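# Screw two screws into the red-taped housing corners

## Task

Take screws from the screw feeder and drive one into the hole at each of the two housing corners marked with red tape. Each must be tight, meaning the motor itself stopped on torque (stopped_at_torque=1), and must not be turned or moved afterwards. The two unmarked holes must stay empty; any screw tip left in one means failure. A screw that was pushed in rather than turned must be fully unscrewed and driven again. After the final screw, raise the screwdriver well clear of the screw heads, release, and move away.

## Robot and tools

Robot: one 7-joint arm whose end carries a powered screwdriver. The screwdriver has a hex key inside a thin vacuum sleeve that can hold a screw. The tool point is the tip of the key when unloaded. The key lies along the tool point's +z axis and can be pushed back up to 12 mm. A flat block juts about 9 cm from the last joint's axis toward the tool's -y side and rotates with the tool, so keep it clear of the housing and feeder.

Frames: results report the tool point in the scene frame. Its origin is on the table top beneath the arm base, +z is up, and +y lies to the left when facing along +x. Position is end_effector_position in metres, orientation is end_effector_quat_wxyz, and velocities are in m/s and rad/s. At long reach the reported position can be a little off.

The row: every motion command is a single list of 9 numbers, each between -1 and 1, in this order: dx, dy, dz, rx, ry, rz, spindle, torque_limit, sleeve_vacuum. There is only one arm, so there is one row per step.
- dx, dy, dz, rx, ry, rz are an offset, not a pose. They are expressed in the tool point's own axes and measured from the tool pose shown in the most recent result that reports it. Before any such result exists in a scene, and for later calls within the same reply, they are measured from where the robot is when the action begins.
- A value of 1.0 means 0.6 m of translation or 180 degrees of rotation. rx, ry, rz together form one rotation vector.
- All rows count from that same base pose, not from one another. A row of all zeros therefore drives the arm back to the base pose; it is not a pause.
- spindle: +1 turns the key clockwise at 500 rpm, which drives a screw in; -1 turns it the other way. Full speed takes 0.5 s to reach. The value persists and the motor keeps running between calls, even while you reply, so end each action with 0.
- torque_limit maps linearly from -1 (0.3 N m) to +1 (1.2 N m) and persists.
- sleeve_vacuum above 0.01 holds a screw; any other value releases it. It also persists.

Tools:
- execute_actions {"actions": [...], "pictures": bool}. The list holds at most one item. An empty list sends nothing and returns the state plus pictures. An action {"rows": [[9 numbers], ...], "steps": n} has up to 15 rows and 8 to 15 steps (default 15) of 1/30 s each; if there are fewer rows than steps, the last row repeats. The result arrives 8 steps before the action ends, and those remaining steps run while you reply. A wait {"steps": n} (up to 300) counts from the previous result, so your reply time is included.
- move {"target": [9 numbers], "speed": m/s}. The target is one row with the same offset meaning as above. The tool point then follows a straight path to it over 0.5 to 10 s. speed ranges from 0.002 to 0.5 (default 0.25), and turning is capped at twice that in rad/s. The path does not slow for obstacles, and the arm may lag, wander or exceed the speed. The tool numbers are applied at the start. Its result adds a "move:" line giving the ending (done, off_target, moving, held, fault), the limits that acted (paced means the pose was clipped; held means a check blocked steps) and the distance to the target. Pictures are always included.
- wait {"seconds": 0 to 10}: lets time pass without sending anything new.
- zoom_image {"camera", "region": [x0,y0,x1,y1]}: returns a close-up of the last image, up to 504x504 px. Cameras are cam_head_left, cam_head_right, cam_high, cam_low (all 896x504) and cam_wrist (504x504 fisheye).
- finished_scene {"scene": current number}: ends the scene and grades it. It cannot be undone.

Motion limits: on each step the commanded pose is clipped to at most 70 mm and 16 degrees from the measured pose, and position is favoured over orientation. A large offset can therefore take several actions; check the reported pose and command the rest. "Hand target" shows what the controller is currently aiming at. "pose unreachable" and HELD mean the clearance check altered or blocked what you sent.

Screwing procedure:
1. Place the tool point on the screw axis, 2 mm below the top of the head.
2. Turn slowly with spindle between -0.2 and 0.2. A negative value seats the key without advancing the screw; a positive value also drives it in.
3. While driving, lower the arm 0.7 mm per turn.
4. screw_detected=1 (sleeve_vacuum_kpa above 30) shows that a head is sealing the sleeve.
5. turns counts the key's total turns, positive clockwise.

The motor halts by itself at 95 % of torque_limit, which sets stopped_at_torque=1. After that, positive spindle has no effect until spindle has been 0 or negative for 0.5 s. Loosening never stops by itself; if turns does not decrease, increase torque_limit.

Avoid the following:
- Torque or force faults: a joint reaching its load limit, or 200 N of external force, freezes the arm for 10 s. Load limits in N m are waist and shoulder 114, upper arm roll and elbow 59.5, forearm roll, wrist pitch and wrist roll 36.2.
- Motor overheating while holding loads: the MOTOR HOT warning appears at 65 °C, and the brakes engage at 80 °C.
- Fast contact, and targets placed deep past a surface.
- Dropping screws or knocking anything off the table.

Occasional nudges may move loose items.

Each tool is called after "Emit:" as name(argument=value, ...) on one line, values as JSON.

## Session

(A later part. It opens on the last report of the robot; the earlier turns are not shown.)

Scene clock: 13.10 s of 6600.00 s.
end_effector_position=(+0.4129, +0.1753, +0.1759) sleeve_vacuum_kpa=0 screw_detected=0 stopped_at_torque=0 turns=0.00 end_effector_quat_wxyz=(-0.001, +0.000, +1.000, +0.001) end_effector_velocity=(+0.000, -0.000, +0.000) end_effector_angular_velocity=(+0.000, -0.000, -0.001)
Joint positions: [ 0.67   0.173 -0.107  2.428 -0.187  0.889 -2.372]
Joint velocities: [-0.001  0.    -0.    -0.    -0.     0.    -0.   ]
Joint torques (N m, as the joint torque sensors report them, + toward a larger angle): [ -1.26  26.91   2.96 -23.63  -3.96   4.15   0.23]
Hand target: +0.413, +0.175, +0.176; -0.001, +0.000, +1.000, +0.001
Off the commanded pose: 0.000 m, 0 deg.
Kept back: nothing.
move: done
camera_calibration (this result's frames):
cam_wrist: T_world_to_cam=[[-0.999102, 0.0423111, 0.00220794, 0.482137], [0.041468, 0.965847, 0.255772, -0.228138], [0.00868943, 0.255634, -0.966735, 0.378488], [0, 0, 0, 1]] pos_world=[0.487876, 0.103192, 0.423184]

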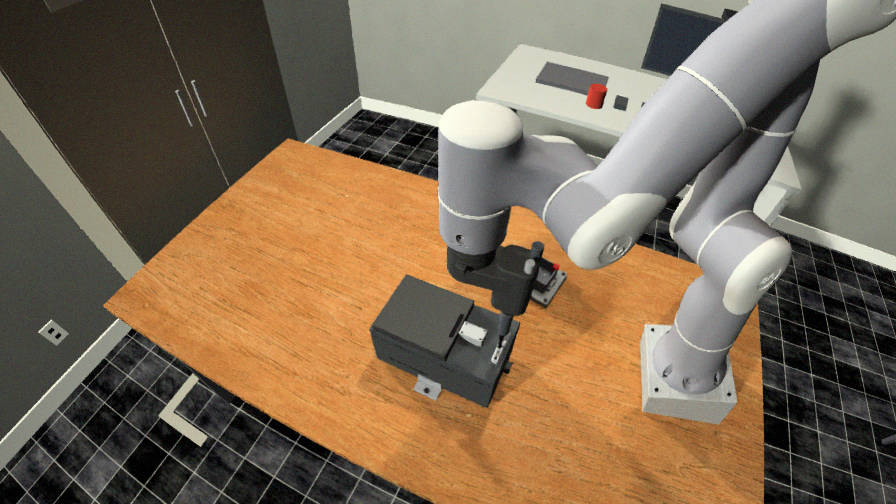

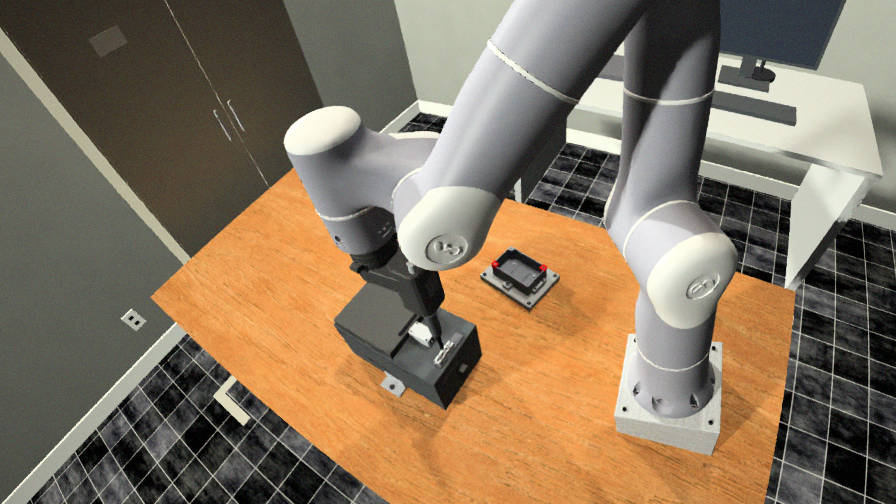

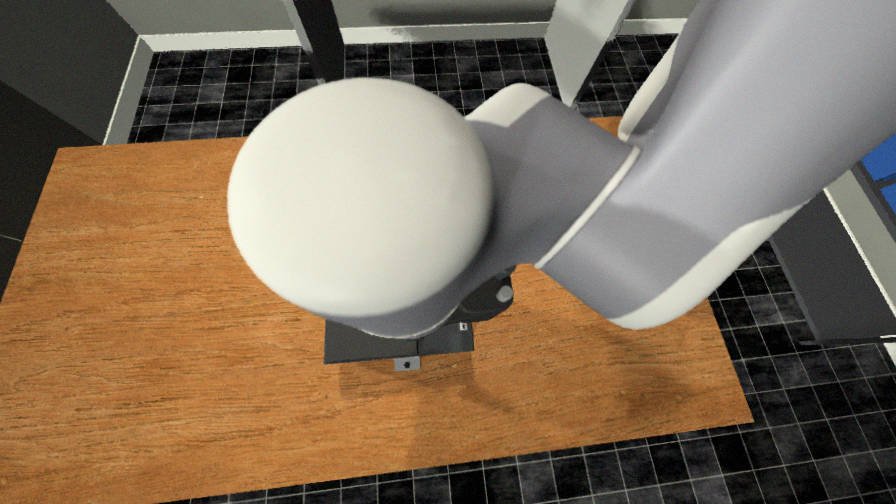

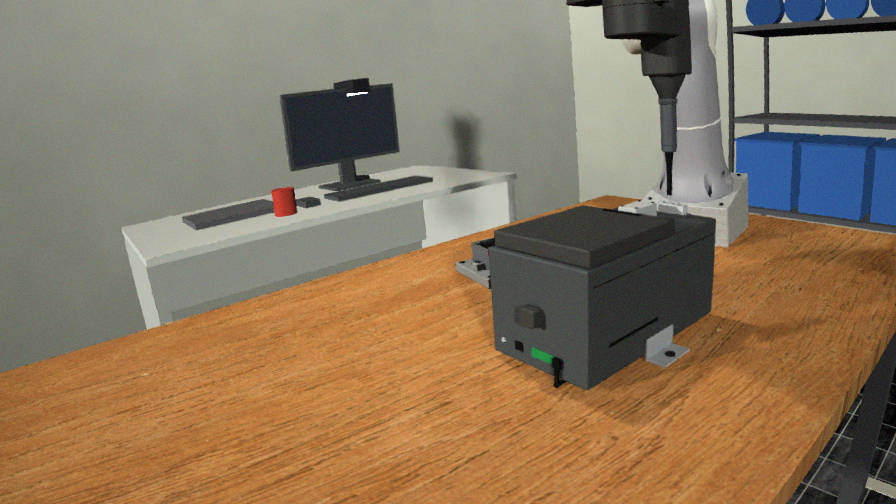

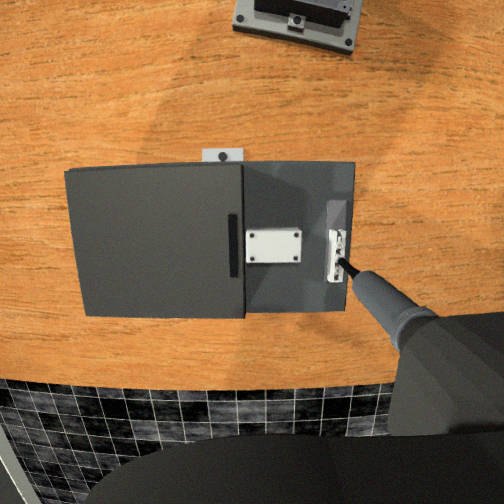

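Emit:
move(target=[0.0008,-0.0007,0.0117,0,0,0,0,0,0], speed=0.02)

Emit:
zoom_image(camera="cam_wrist", region=[300, 220, 380, 300])

Emit:
zoom_image(camera="cam_low", region=[630, 170, 710, 230])

Emit:
zoom_image(camera="cam_head_right", region=[410, 315, 470, 375])

Scene clock: 14.20 s of 6600.00 s.
end_effector_position=(+0.4124, +0.1750, +0.1689) sleeve_vacuum_kpa=0 screw_detected=0 stopped_at_torque=0 turns=0.00 end_effector_quat_wxyz=(-0.001, +0.000, +1.000, +0.001) end_effector_velocity=(+0.000, -0.000, -0.000) end_effector_angular_velocity=(+0.000, -0.000, -0.001)
Joint positions: [ 0.668  0.156 -0.109  2.436 -0.189  0.914 -2.372]
Joint velocities: [-0.001 -0.     0.     0.     0.     0.001  0.   ]
Joint torques (N m, as the joint torque sensors report them, + toward a larger angle): [ -1.13  26.96   3.   -23.07  -3.8    4.16   0.32]
Hand target: +0.412, +0.175, +0.169; -0.001, +0.000, +1.000, +0.001
Off the commanded pose: 0.000 m, 0 deg.
Kept back: nothing.
move: done
camera_calibration (this result's frames):
cam_wrist: T_world_to_cam=[[-0.999098, 0.0423964, 0.00239211, 0.481561], [0.0415954, 0.965777, 0.256015, -0.226115], [0.00854389, 0.255884, -0.96667, 0.371837], [0, 0, 0, 1]] pos_world=[0.487355, 0.102813, 0.416181]

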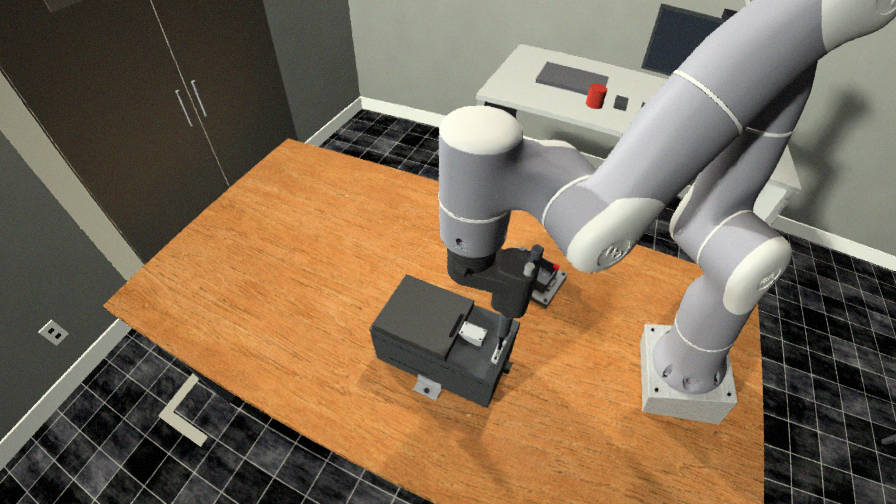

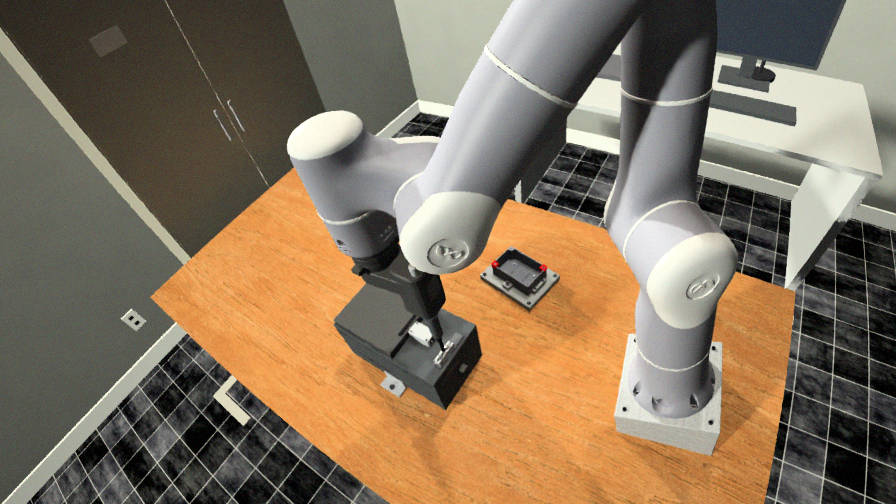

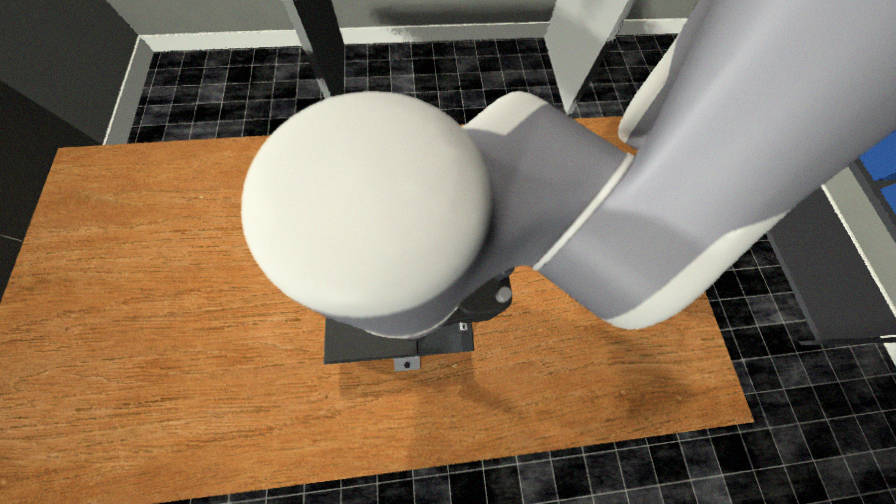

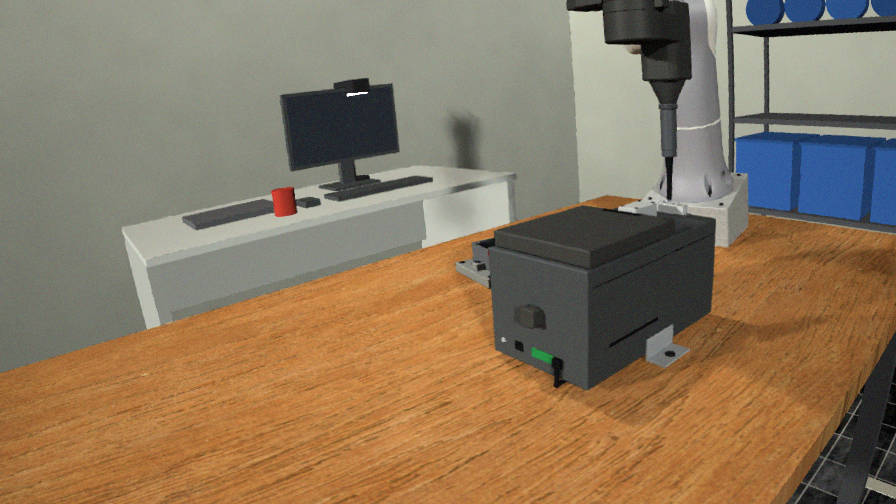

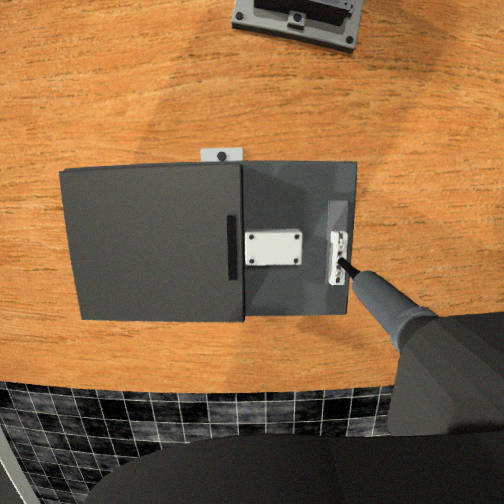

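Region (300, 220, 380, 300) of cam_wrist's 504x504 image, scaled by 6.300, with more detail than that image has.

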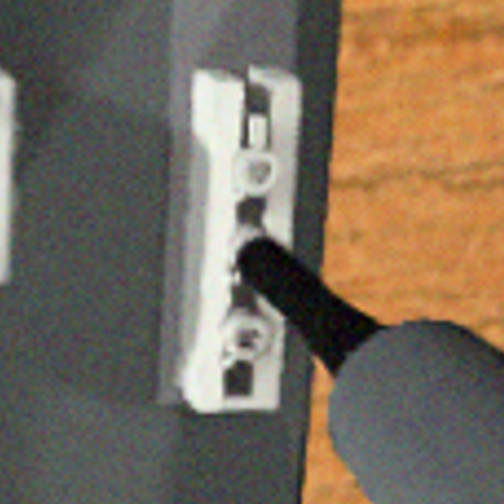

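Region (630, 170, 710, 230) of cam_low's 896x504 image, scaled by 6.300, with more detail than that image has; it fills the top 378 rows of this view, and the rest is white.

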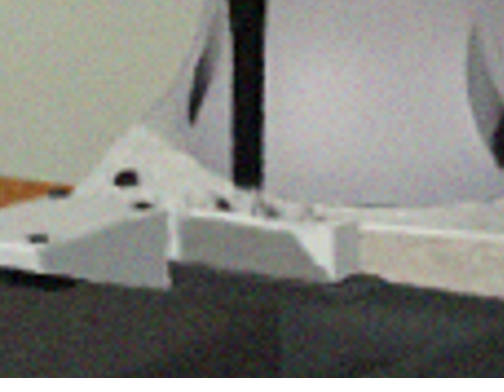

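Region (410, 315, 470, 375) of cam_head_right's 896x504 image, scaled by 8.400, with more detail than that image has.

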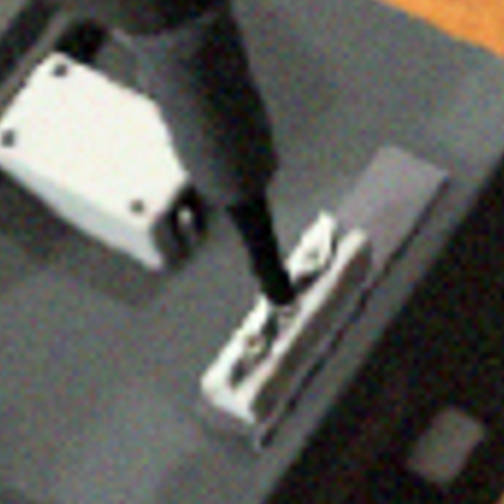

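Looks aligned. Descend with vacuum and slow reverse spin.

Emit:
move(target=[0,0,0.0075,0,0,0,-0.1,0,1], speed=0.004)

Scene clock: 15.77 s of 6600.00 s.
end_effector_position=(+0.4124, +0.1751, +0.1646) sleeve_vacuum_kpa=40 screw_detected=1 stopped_at_torque=0 turns=-1.10 end_effector_quat_wxyz=(-0.001, +0.000, +1.000, +0.001) end_effector_velocity=(+0.000, -0.000, -0.000) end_effector_angular_velocity=(-0.000, -0.000, -0.001)
Joint positions: [ 0.665  0.145 -0.109  2.44  -0.189  0.93  -2.372]
Joint velocities: [-0.001 -0.    -0.    -0.     0.     0.     0.   ]
Joint torques (N m, as the joint torque sensors report them, + toward a larger angle): [ -0.79  25.71   2.96 -21.83  -3.53   4.55   0.26]
Hand target: +0.412, +0.175, +0.164; -0.001, +0.000, +1.000, +0.001
Off the commanded pose: 0.000 m, 0 deg.
Kept back: nothing.
move: done
camera_calibration (this result's frames):
cam_wrist: T_world_to_cam=[[-0.999094, 0.042507, 0.00230716, 0.481646], [0.0416778, 0.965692, 0.256325, -0.2252], [0.00866762, 0.256189, -0.966588, 0.367506], [0, 0, 0, 1]] pos_world=[0.48741, 0.10285, 0.41184]

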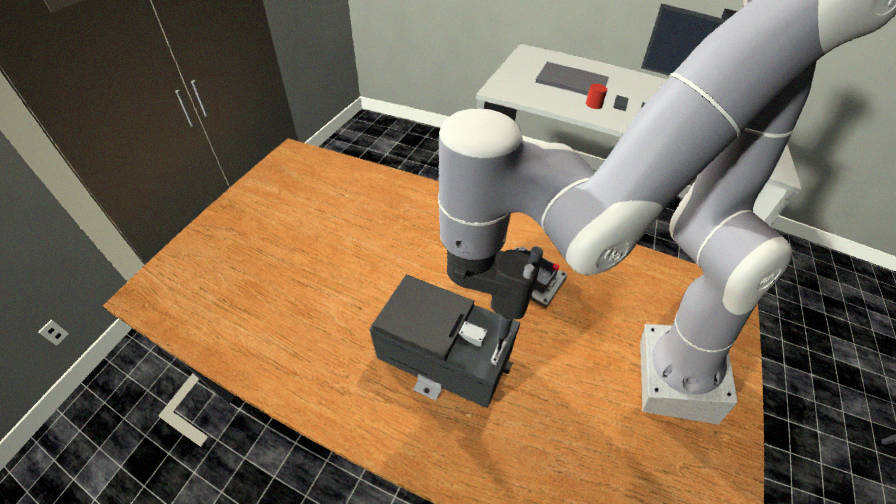

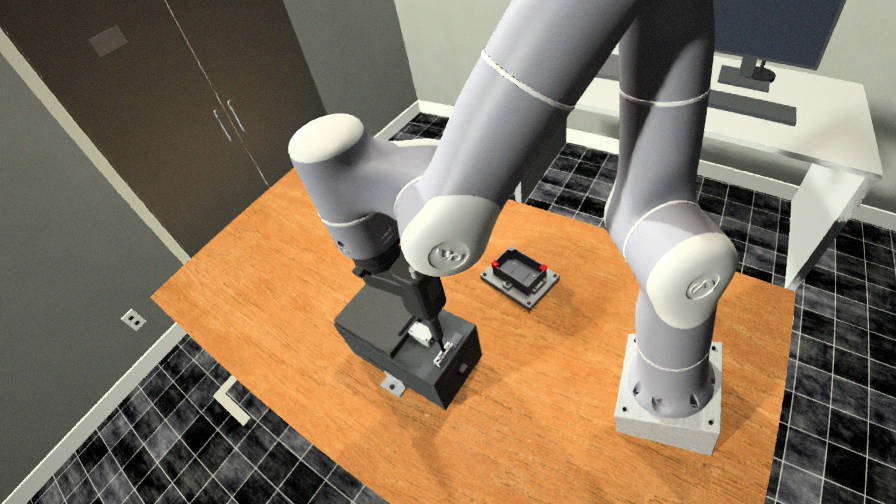

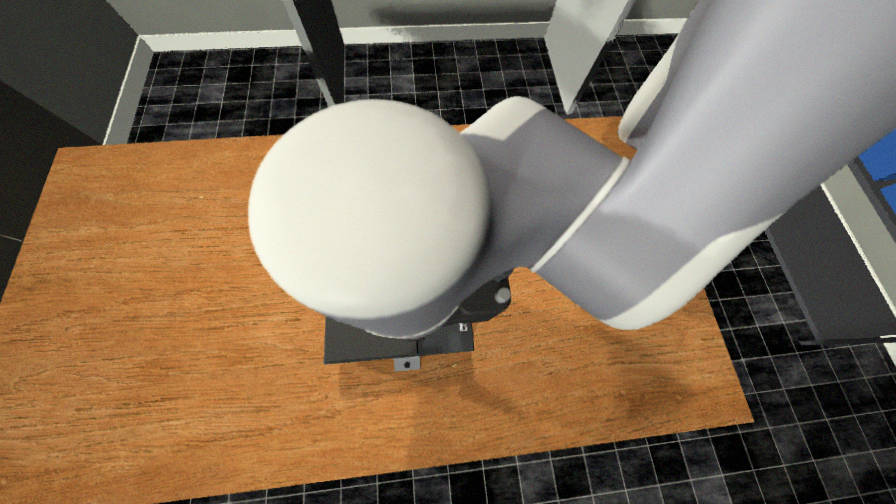

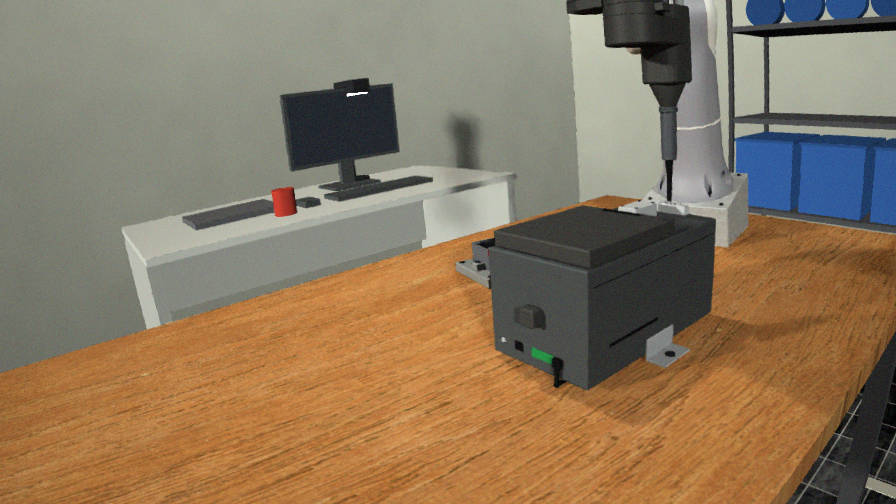

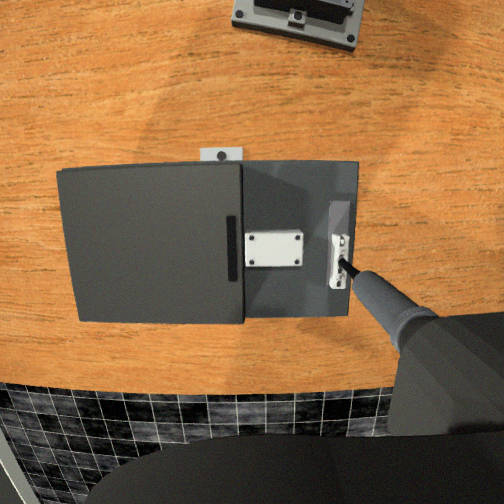

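Emit:
move(target=[0,0,0.002,0,0,0,-0.1,0,1], speed=0.003)

Emit:
move(target=[0,0,-0.07,0,0,0,0,0,1], speed=0.05)

Emit:
zoom_image(camera="cam_low", region=[630, 140, 710, 220])

Scene clock: 29.40 s of 6600.00 s.
end_effector_position=(+0.4125, +0.1752, +0.1635) sleeve_vacuum_kpa=40 screw_detected=1 stopped_at_torque=0 turns=-12.45 end_effector_quat_wxyz=(-0.001, +0.000, +1.000, +0.001) end_effector_velocity=(-0.000, -0.000, -0.000) end_effector_angular_velocity=(-0.000, +0.000, -0.001)
Joint positions: [ 0.665  0.142 -0.109  2.44  -0.189  0.934 -2.372]
Joint velocities: [-0.001 -0.     0.    -0.    -0.    -0.     0.   ]
Joint torques (N m, as the joint torque sensors report them, + toward a larger angle): [ -0.32  25.83   2.75 -21.88  -3.28   4.65   0.14]
Hand target: +0.412, +0.175, +0.163; -0.001, +0.000, +1.000, +0.001
Off the commanded pose: 0.000 m, 0 deg.
Kept back: nothing.
move: done
camera_calibration (this result's frames):
cam_wrist: T_world_to_cam=[[-0.999087, 0.042668, 0.00227181, 0.48168], [0.0418226, 0.965632, 0.256524, -0.225104], [0.00875165, 0.256385, -0.966535, 0.366406], [0, 0, 0, 1]] pos_world=[0.487448, 0.102875, 0.410794]

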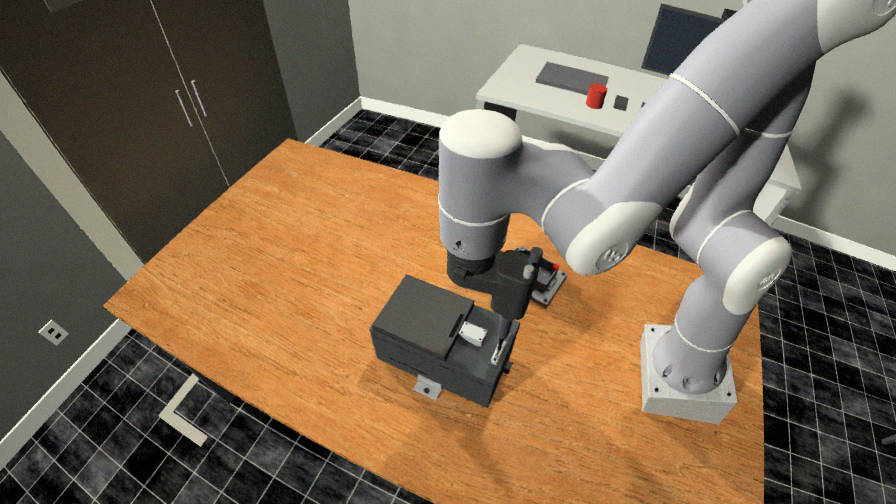

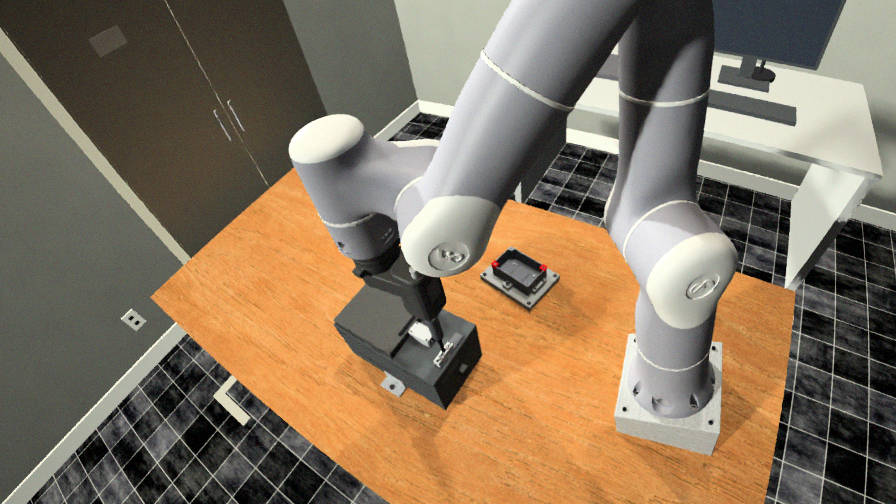

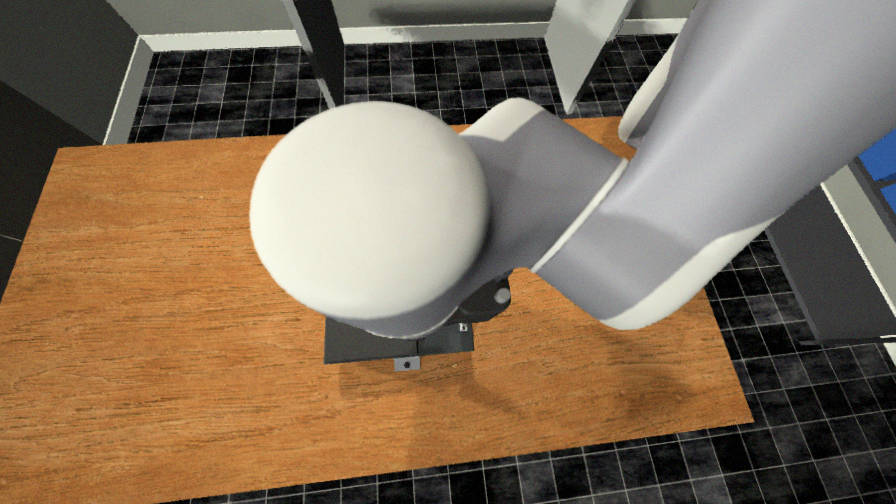

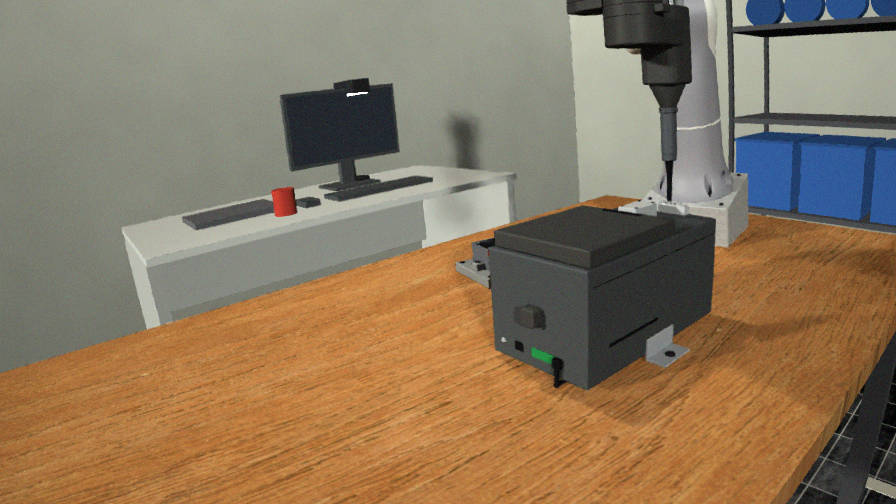

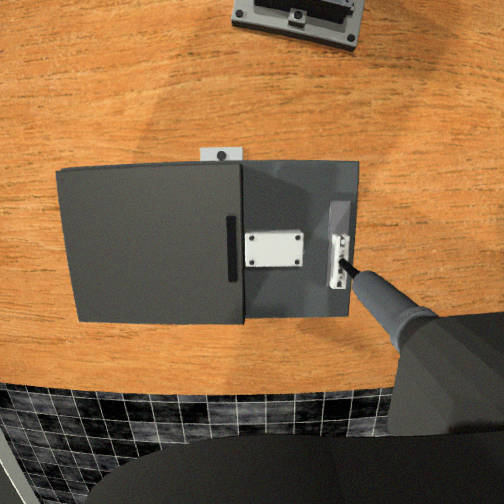

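Scene clock: 30.73 s of 6600.00 s.
end_effector_position=(+0.4128, +0.1751, +0.2055) sleeve_vacuum_kpa=40 screw_detected=1 stopped_at_torque=0 turns=-12.65 end_effector_quat_wxyz=(-0.001, +0.000, +1.000, +0.001) end_effector_velocity=(-0.000, +0.000, +0.000) end_effector_angular_velocity=(+0.000, -0.000, +0.001)
Joint positions: [ 0.673  0.243 -0.093  2.396 -0.177  0.787 -2.375]
Joint velocities: [ 0.001 -0.    -0.     0.    -0.     0.     0.   ]
Joint torques (N m, as the joint torque sensors report them, + toward a larger angle): [  0.04  26.47   3.16 -26.47  -2.59   3.9   -0.19]
Hand target: +0.413, +0.175, +0.206; -0.001, +0.000, +1.000, +0.001
Off the commanded pose: 0.000 m, 0 deg.
Kept back: nothing.
move: done
camera_calibration (this result's frames):
cam_wrist: T_world_to_cam=[[-0.999092, 0.0425624, 0.00186034, 0.481956], [0.0416176, 0.965715, 0.256248, -0.235598], [0.00910996, 0.256093, -0.966609, 0.406955], [0, 0, 0, 1]] pos_world=[0.487616, 0.102789, 0.452841]

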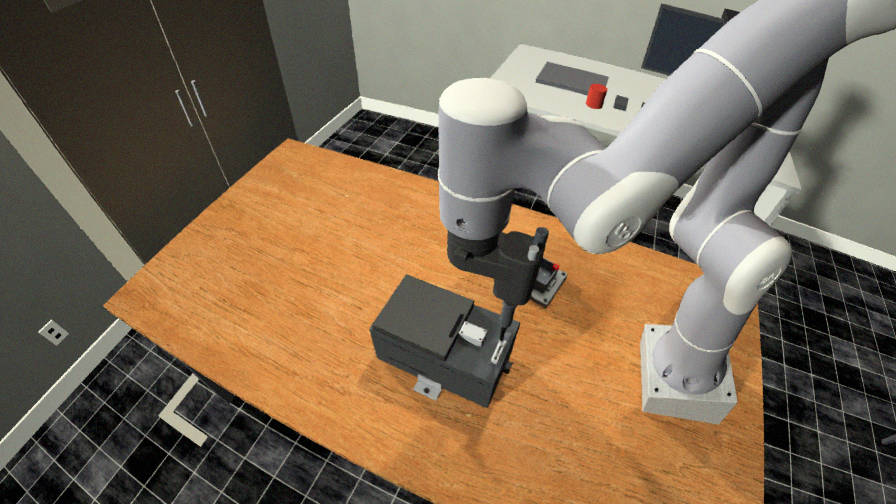

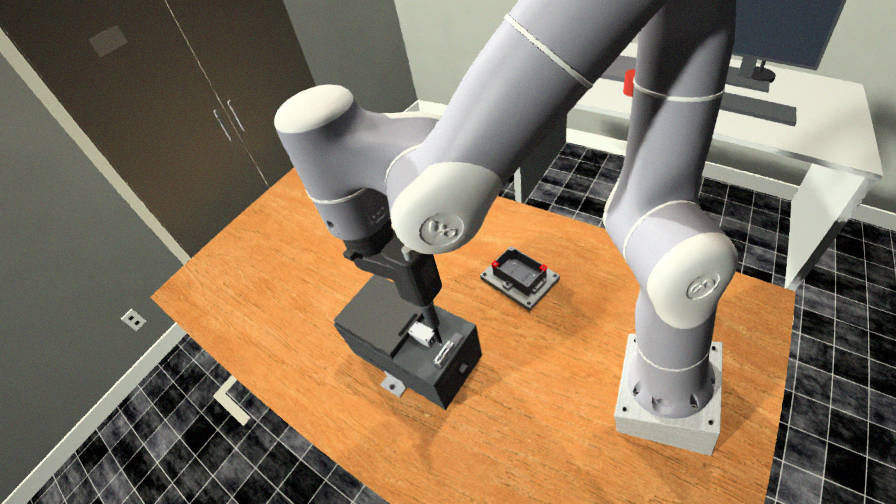

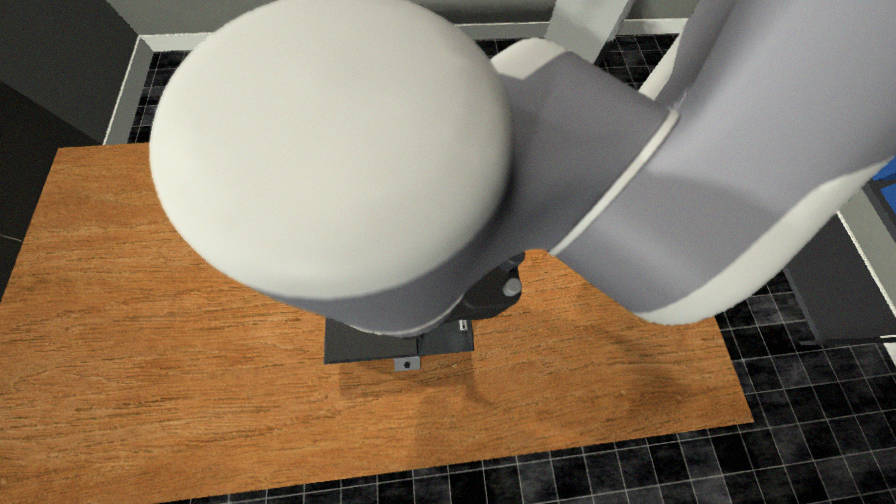

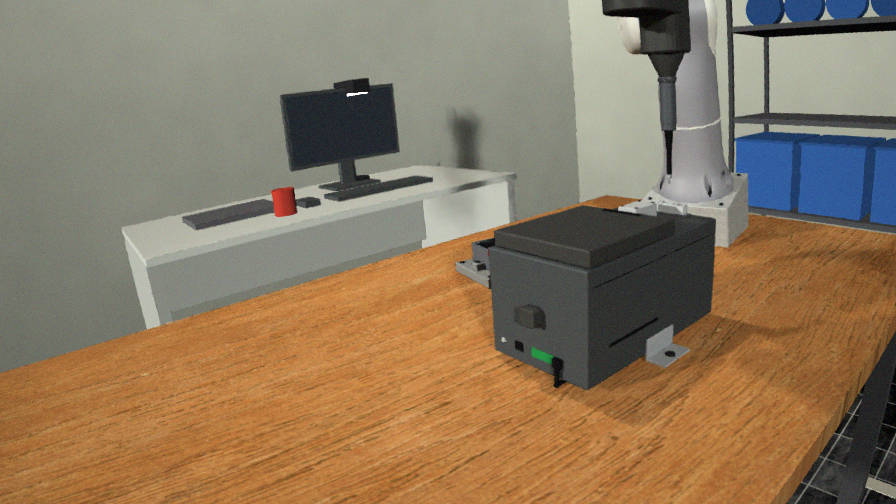

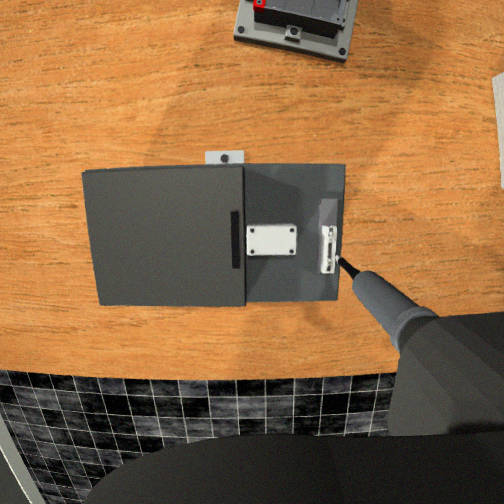

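Region (630, 140, 710, 220) of cam_low's 896x504 image, scaled by 6.300, with more detail than that image has.

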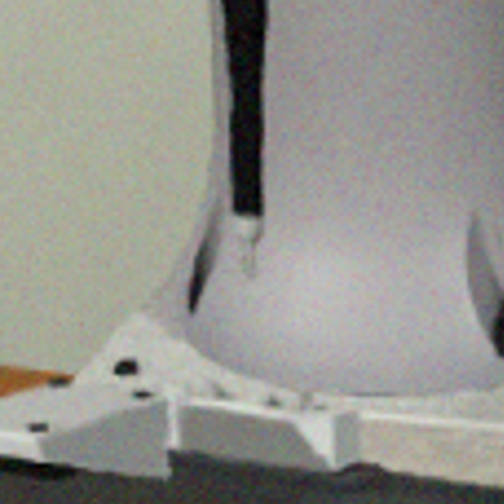

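Emit:
move(target=[-0.12,-0.513,0.108,0,0,0.25,0,0,1])

Emit:
zoom_image(camera="cam_wrist", region=[260, 190, 400, 330])

Scene clock: 33.30 s of 6600.00 s.
end_effector_position=(+0.4846, -0.1328, +0.1401) sleeve_vacuum_kpa=40 screw_detected=1 stopped_at_torque=0 turns=-12.65 end_effector_quat_wxyz=(-0.001, +0.383, +0.924, +0.000) end_effector_velocity=(+0.000, +0.000, +0.000) end_effector_angular_velocity=(+0.001, -0.001, +0.000)
Joint positions: [ 0.363 -0.032 -0.652  2.276  0.189  0.938 -2.71 ]
Joint velocities: [-0.     0.     0.    -0.001  0.002 -0.001 -0.002]
Joint torques (N m, as the joint torque sensors report them, + toward a larger angle): [ -6.13  29.3   -3.76 -22.33  -2.19   3.63  -0.13]
Hand target: +0.485, -0.133, +0.140; -0.001, +0.383, +0.924, +0.001
Off the commanded pose: 0.000 m, 0 deg.
Kept back: nothing.
move: done
camera_calibration (this result's frames):
cam_wrist: T_world_to_cam=[[-0.676619, 0.73633, 0.00205125, 0.502764], [0.712538, 0.654048, 0.253991, -0.290727], [0.185679, 0.173317, -0.967204, 0.325376], [0, 0, 0, 1]] pos_world=[0.486918, -0.236444, 0.387515]

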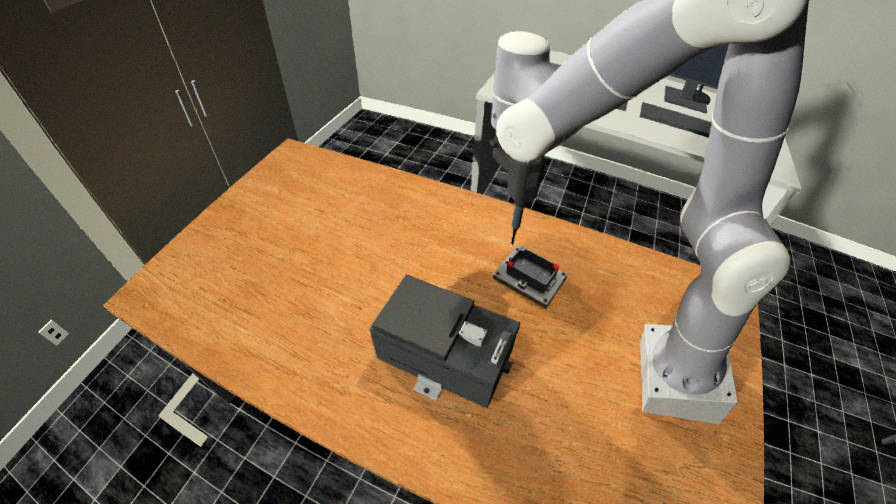

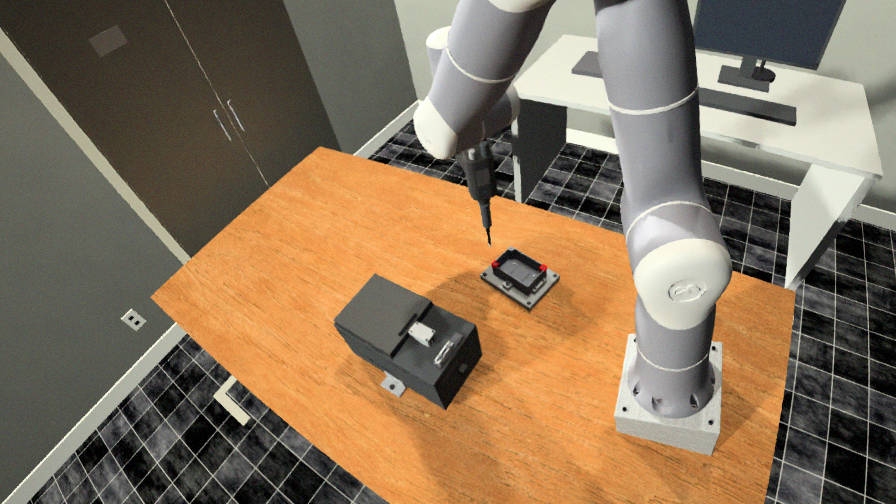

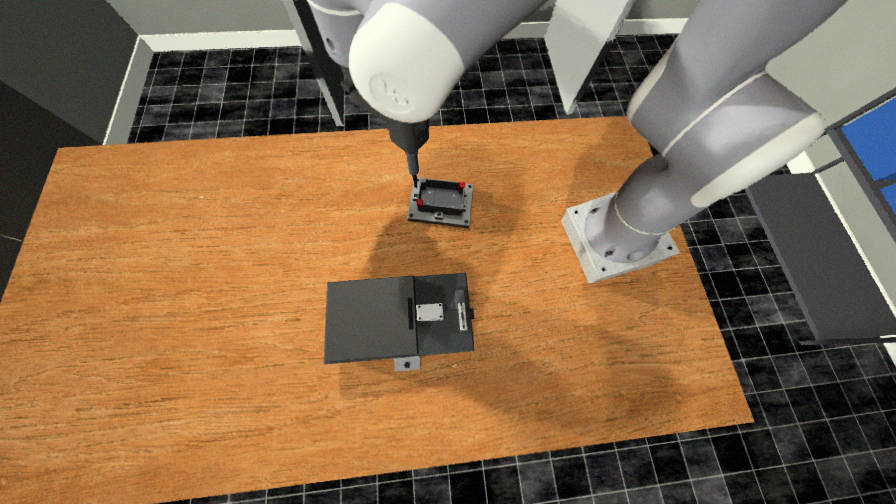

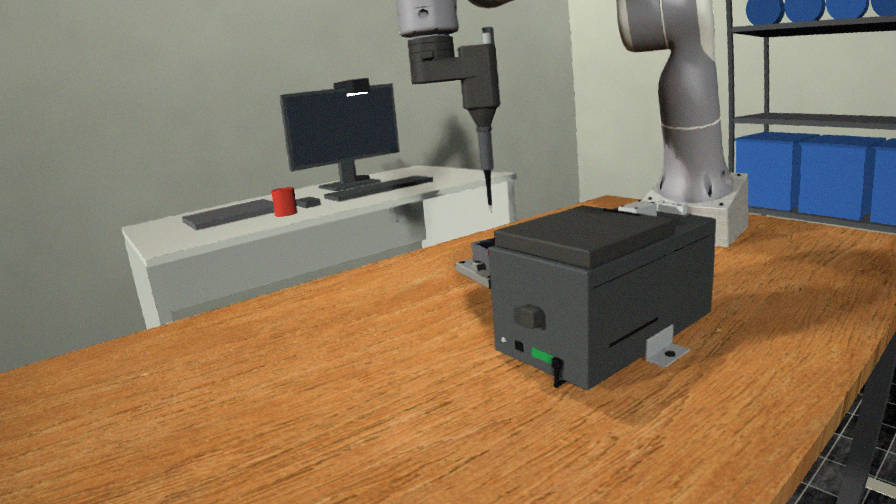

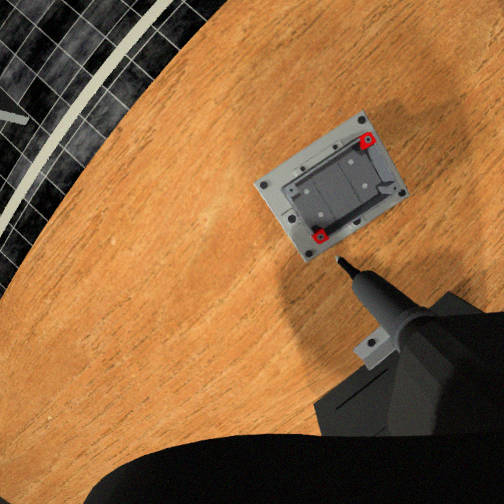

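Region (260, 190, 400, 330) of cam_wrist's 504x504 image, scaled by 3.600, with more detail than that image has.

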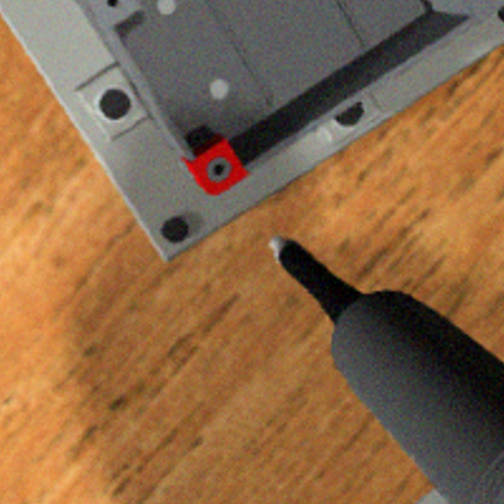

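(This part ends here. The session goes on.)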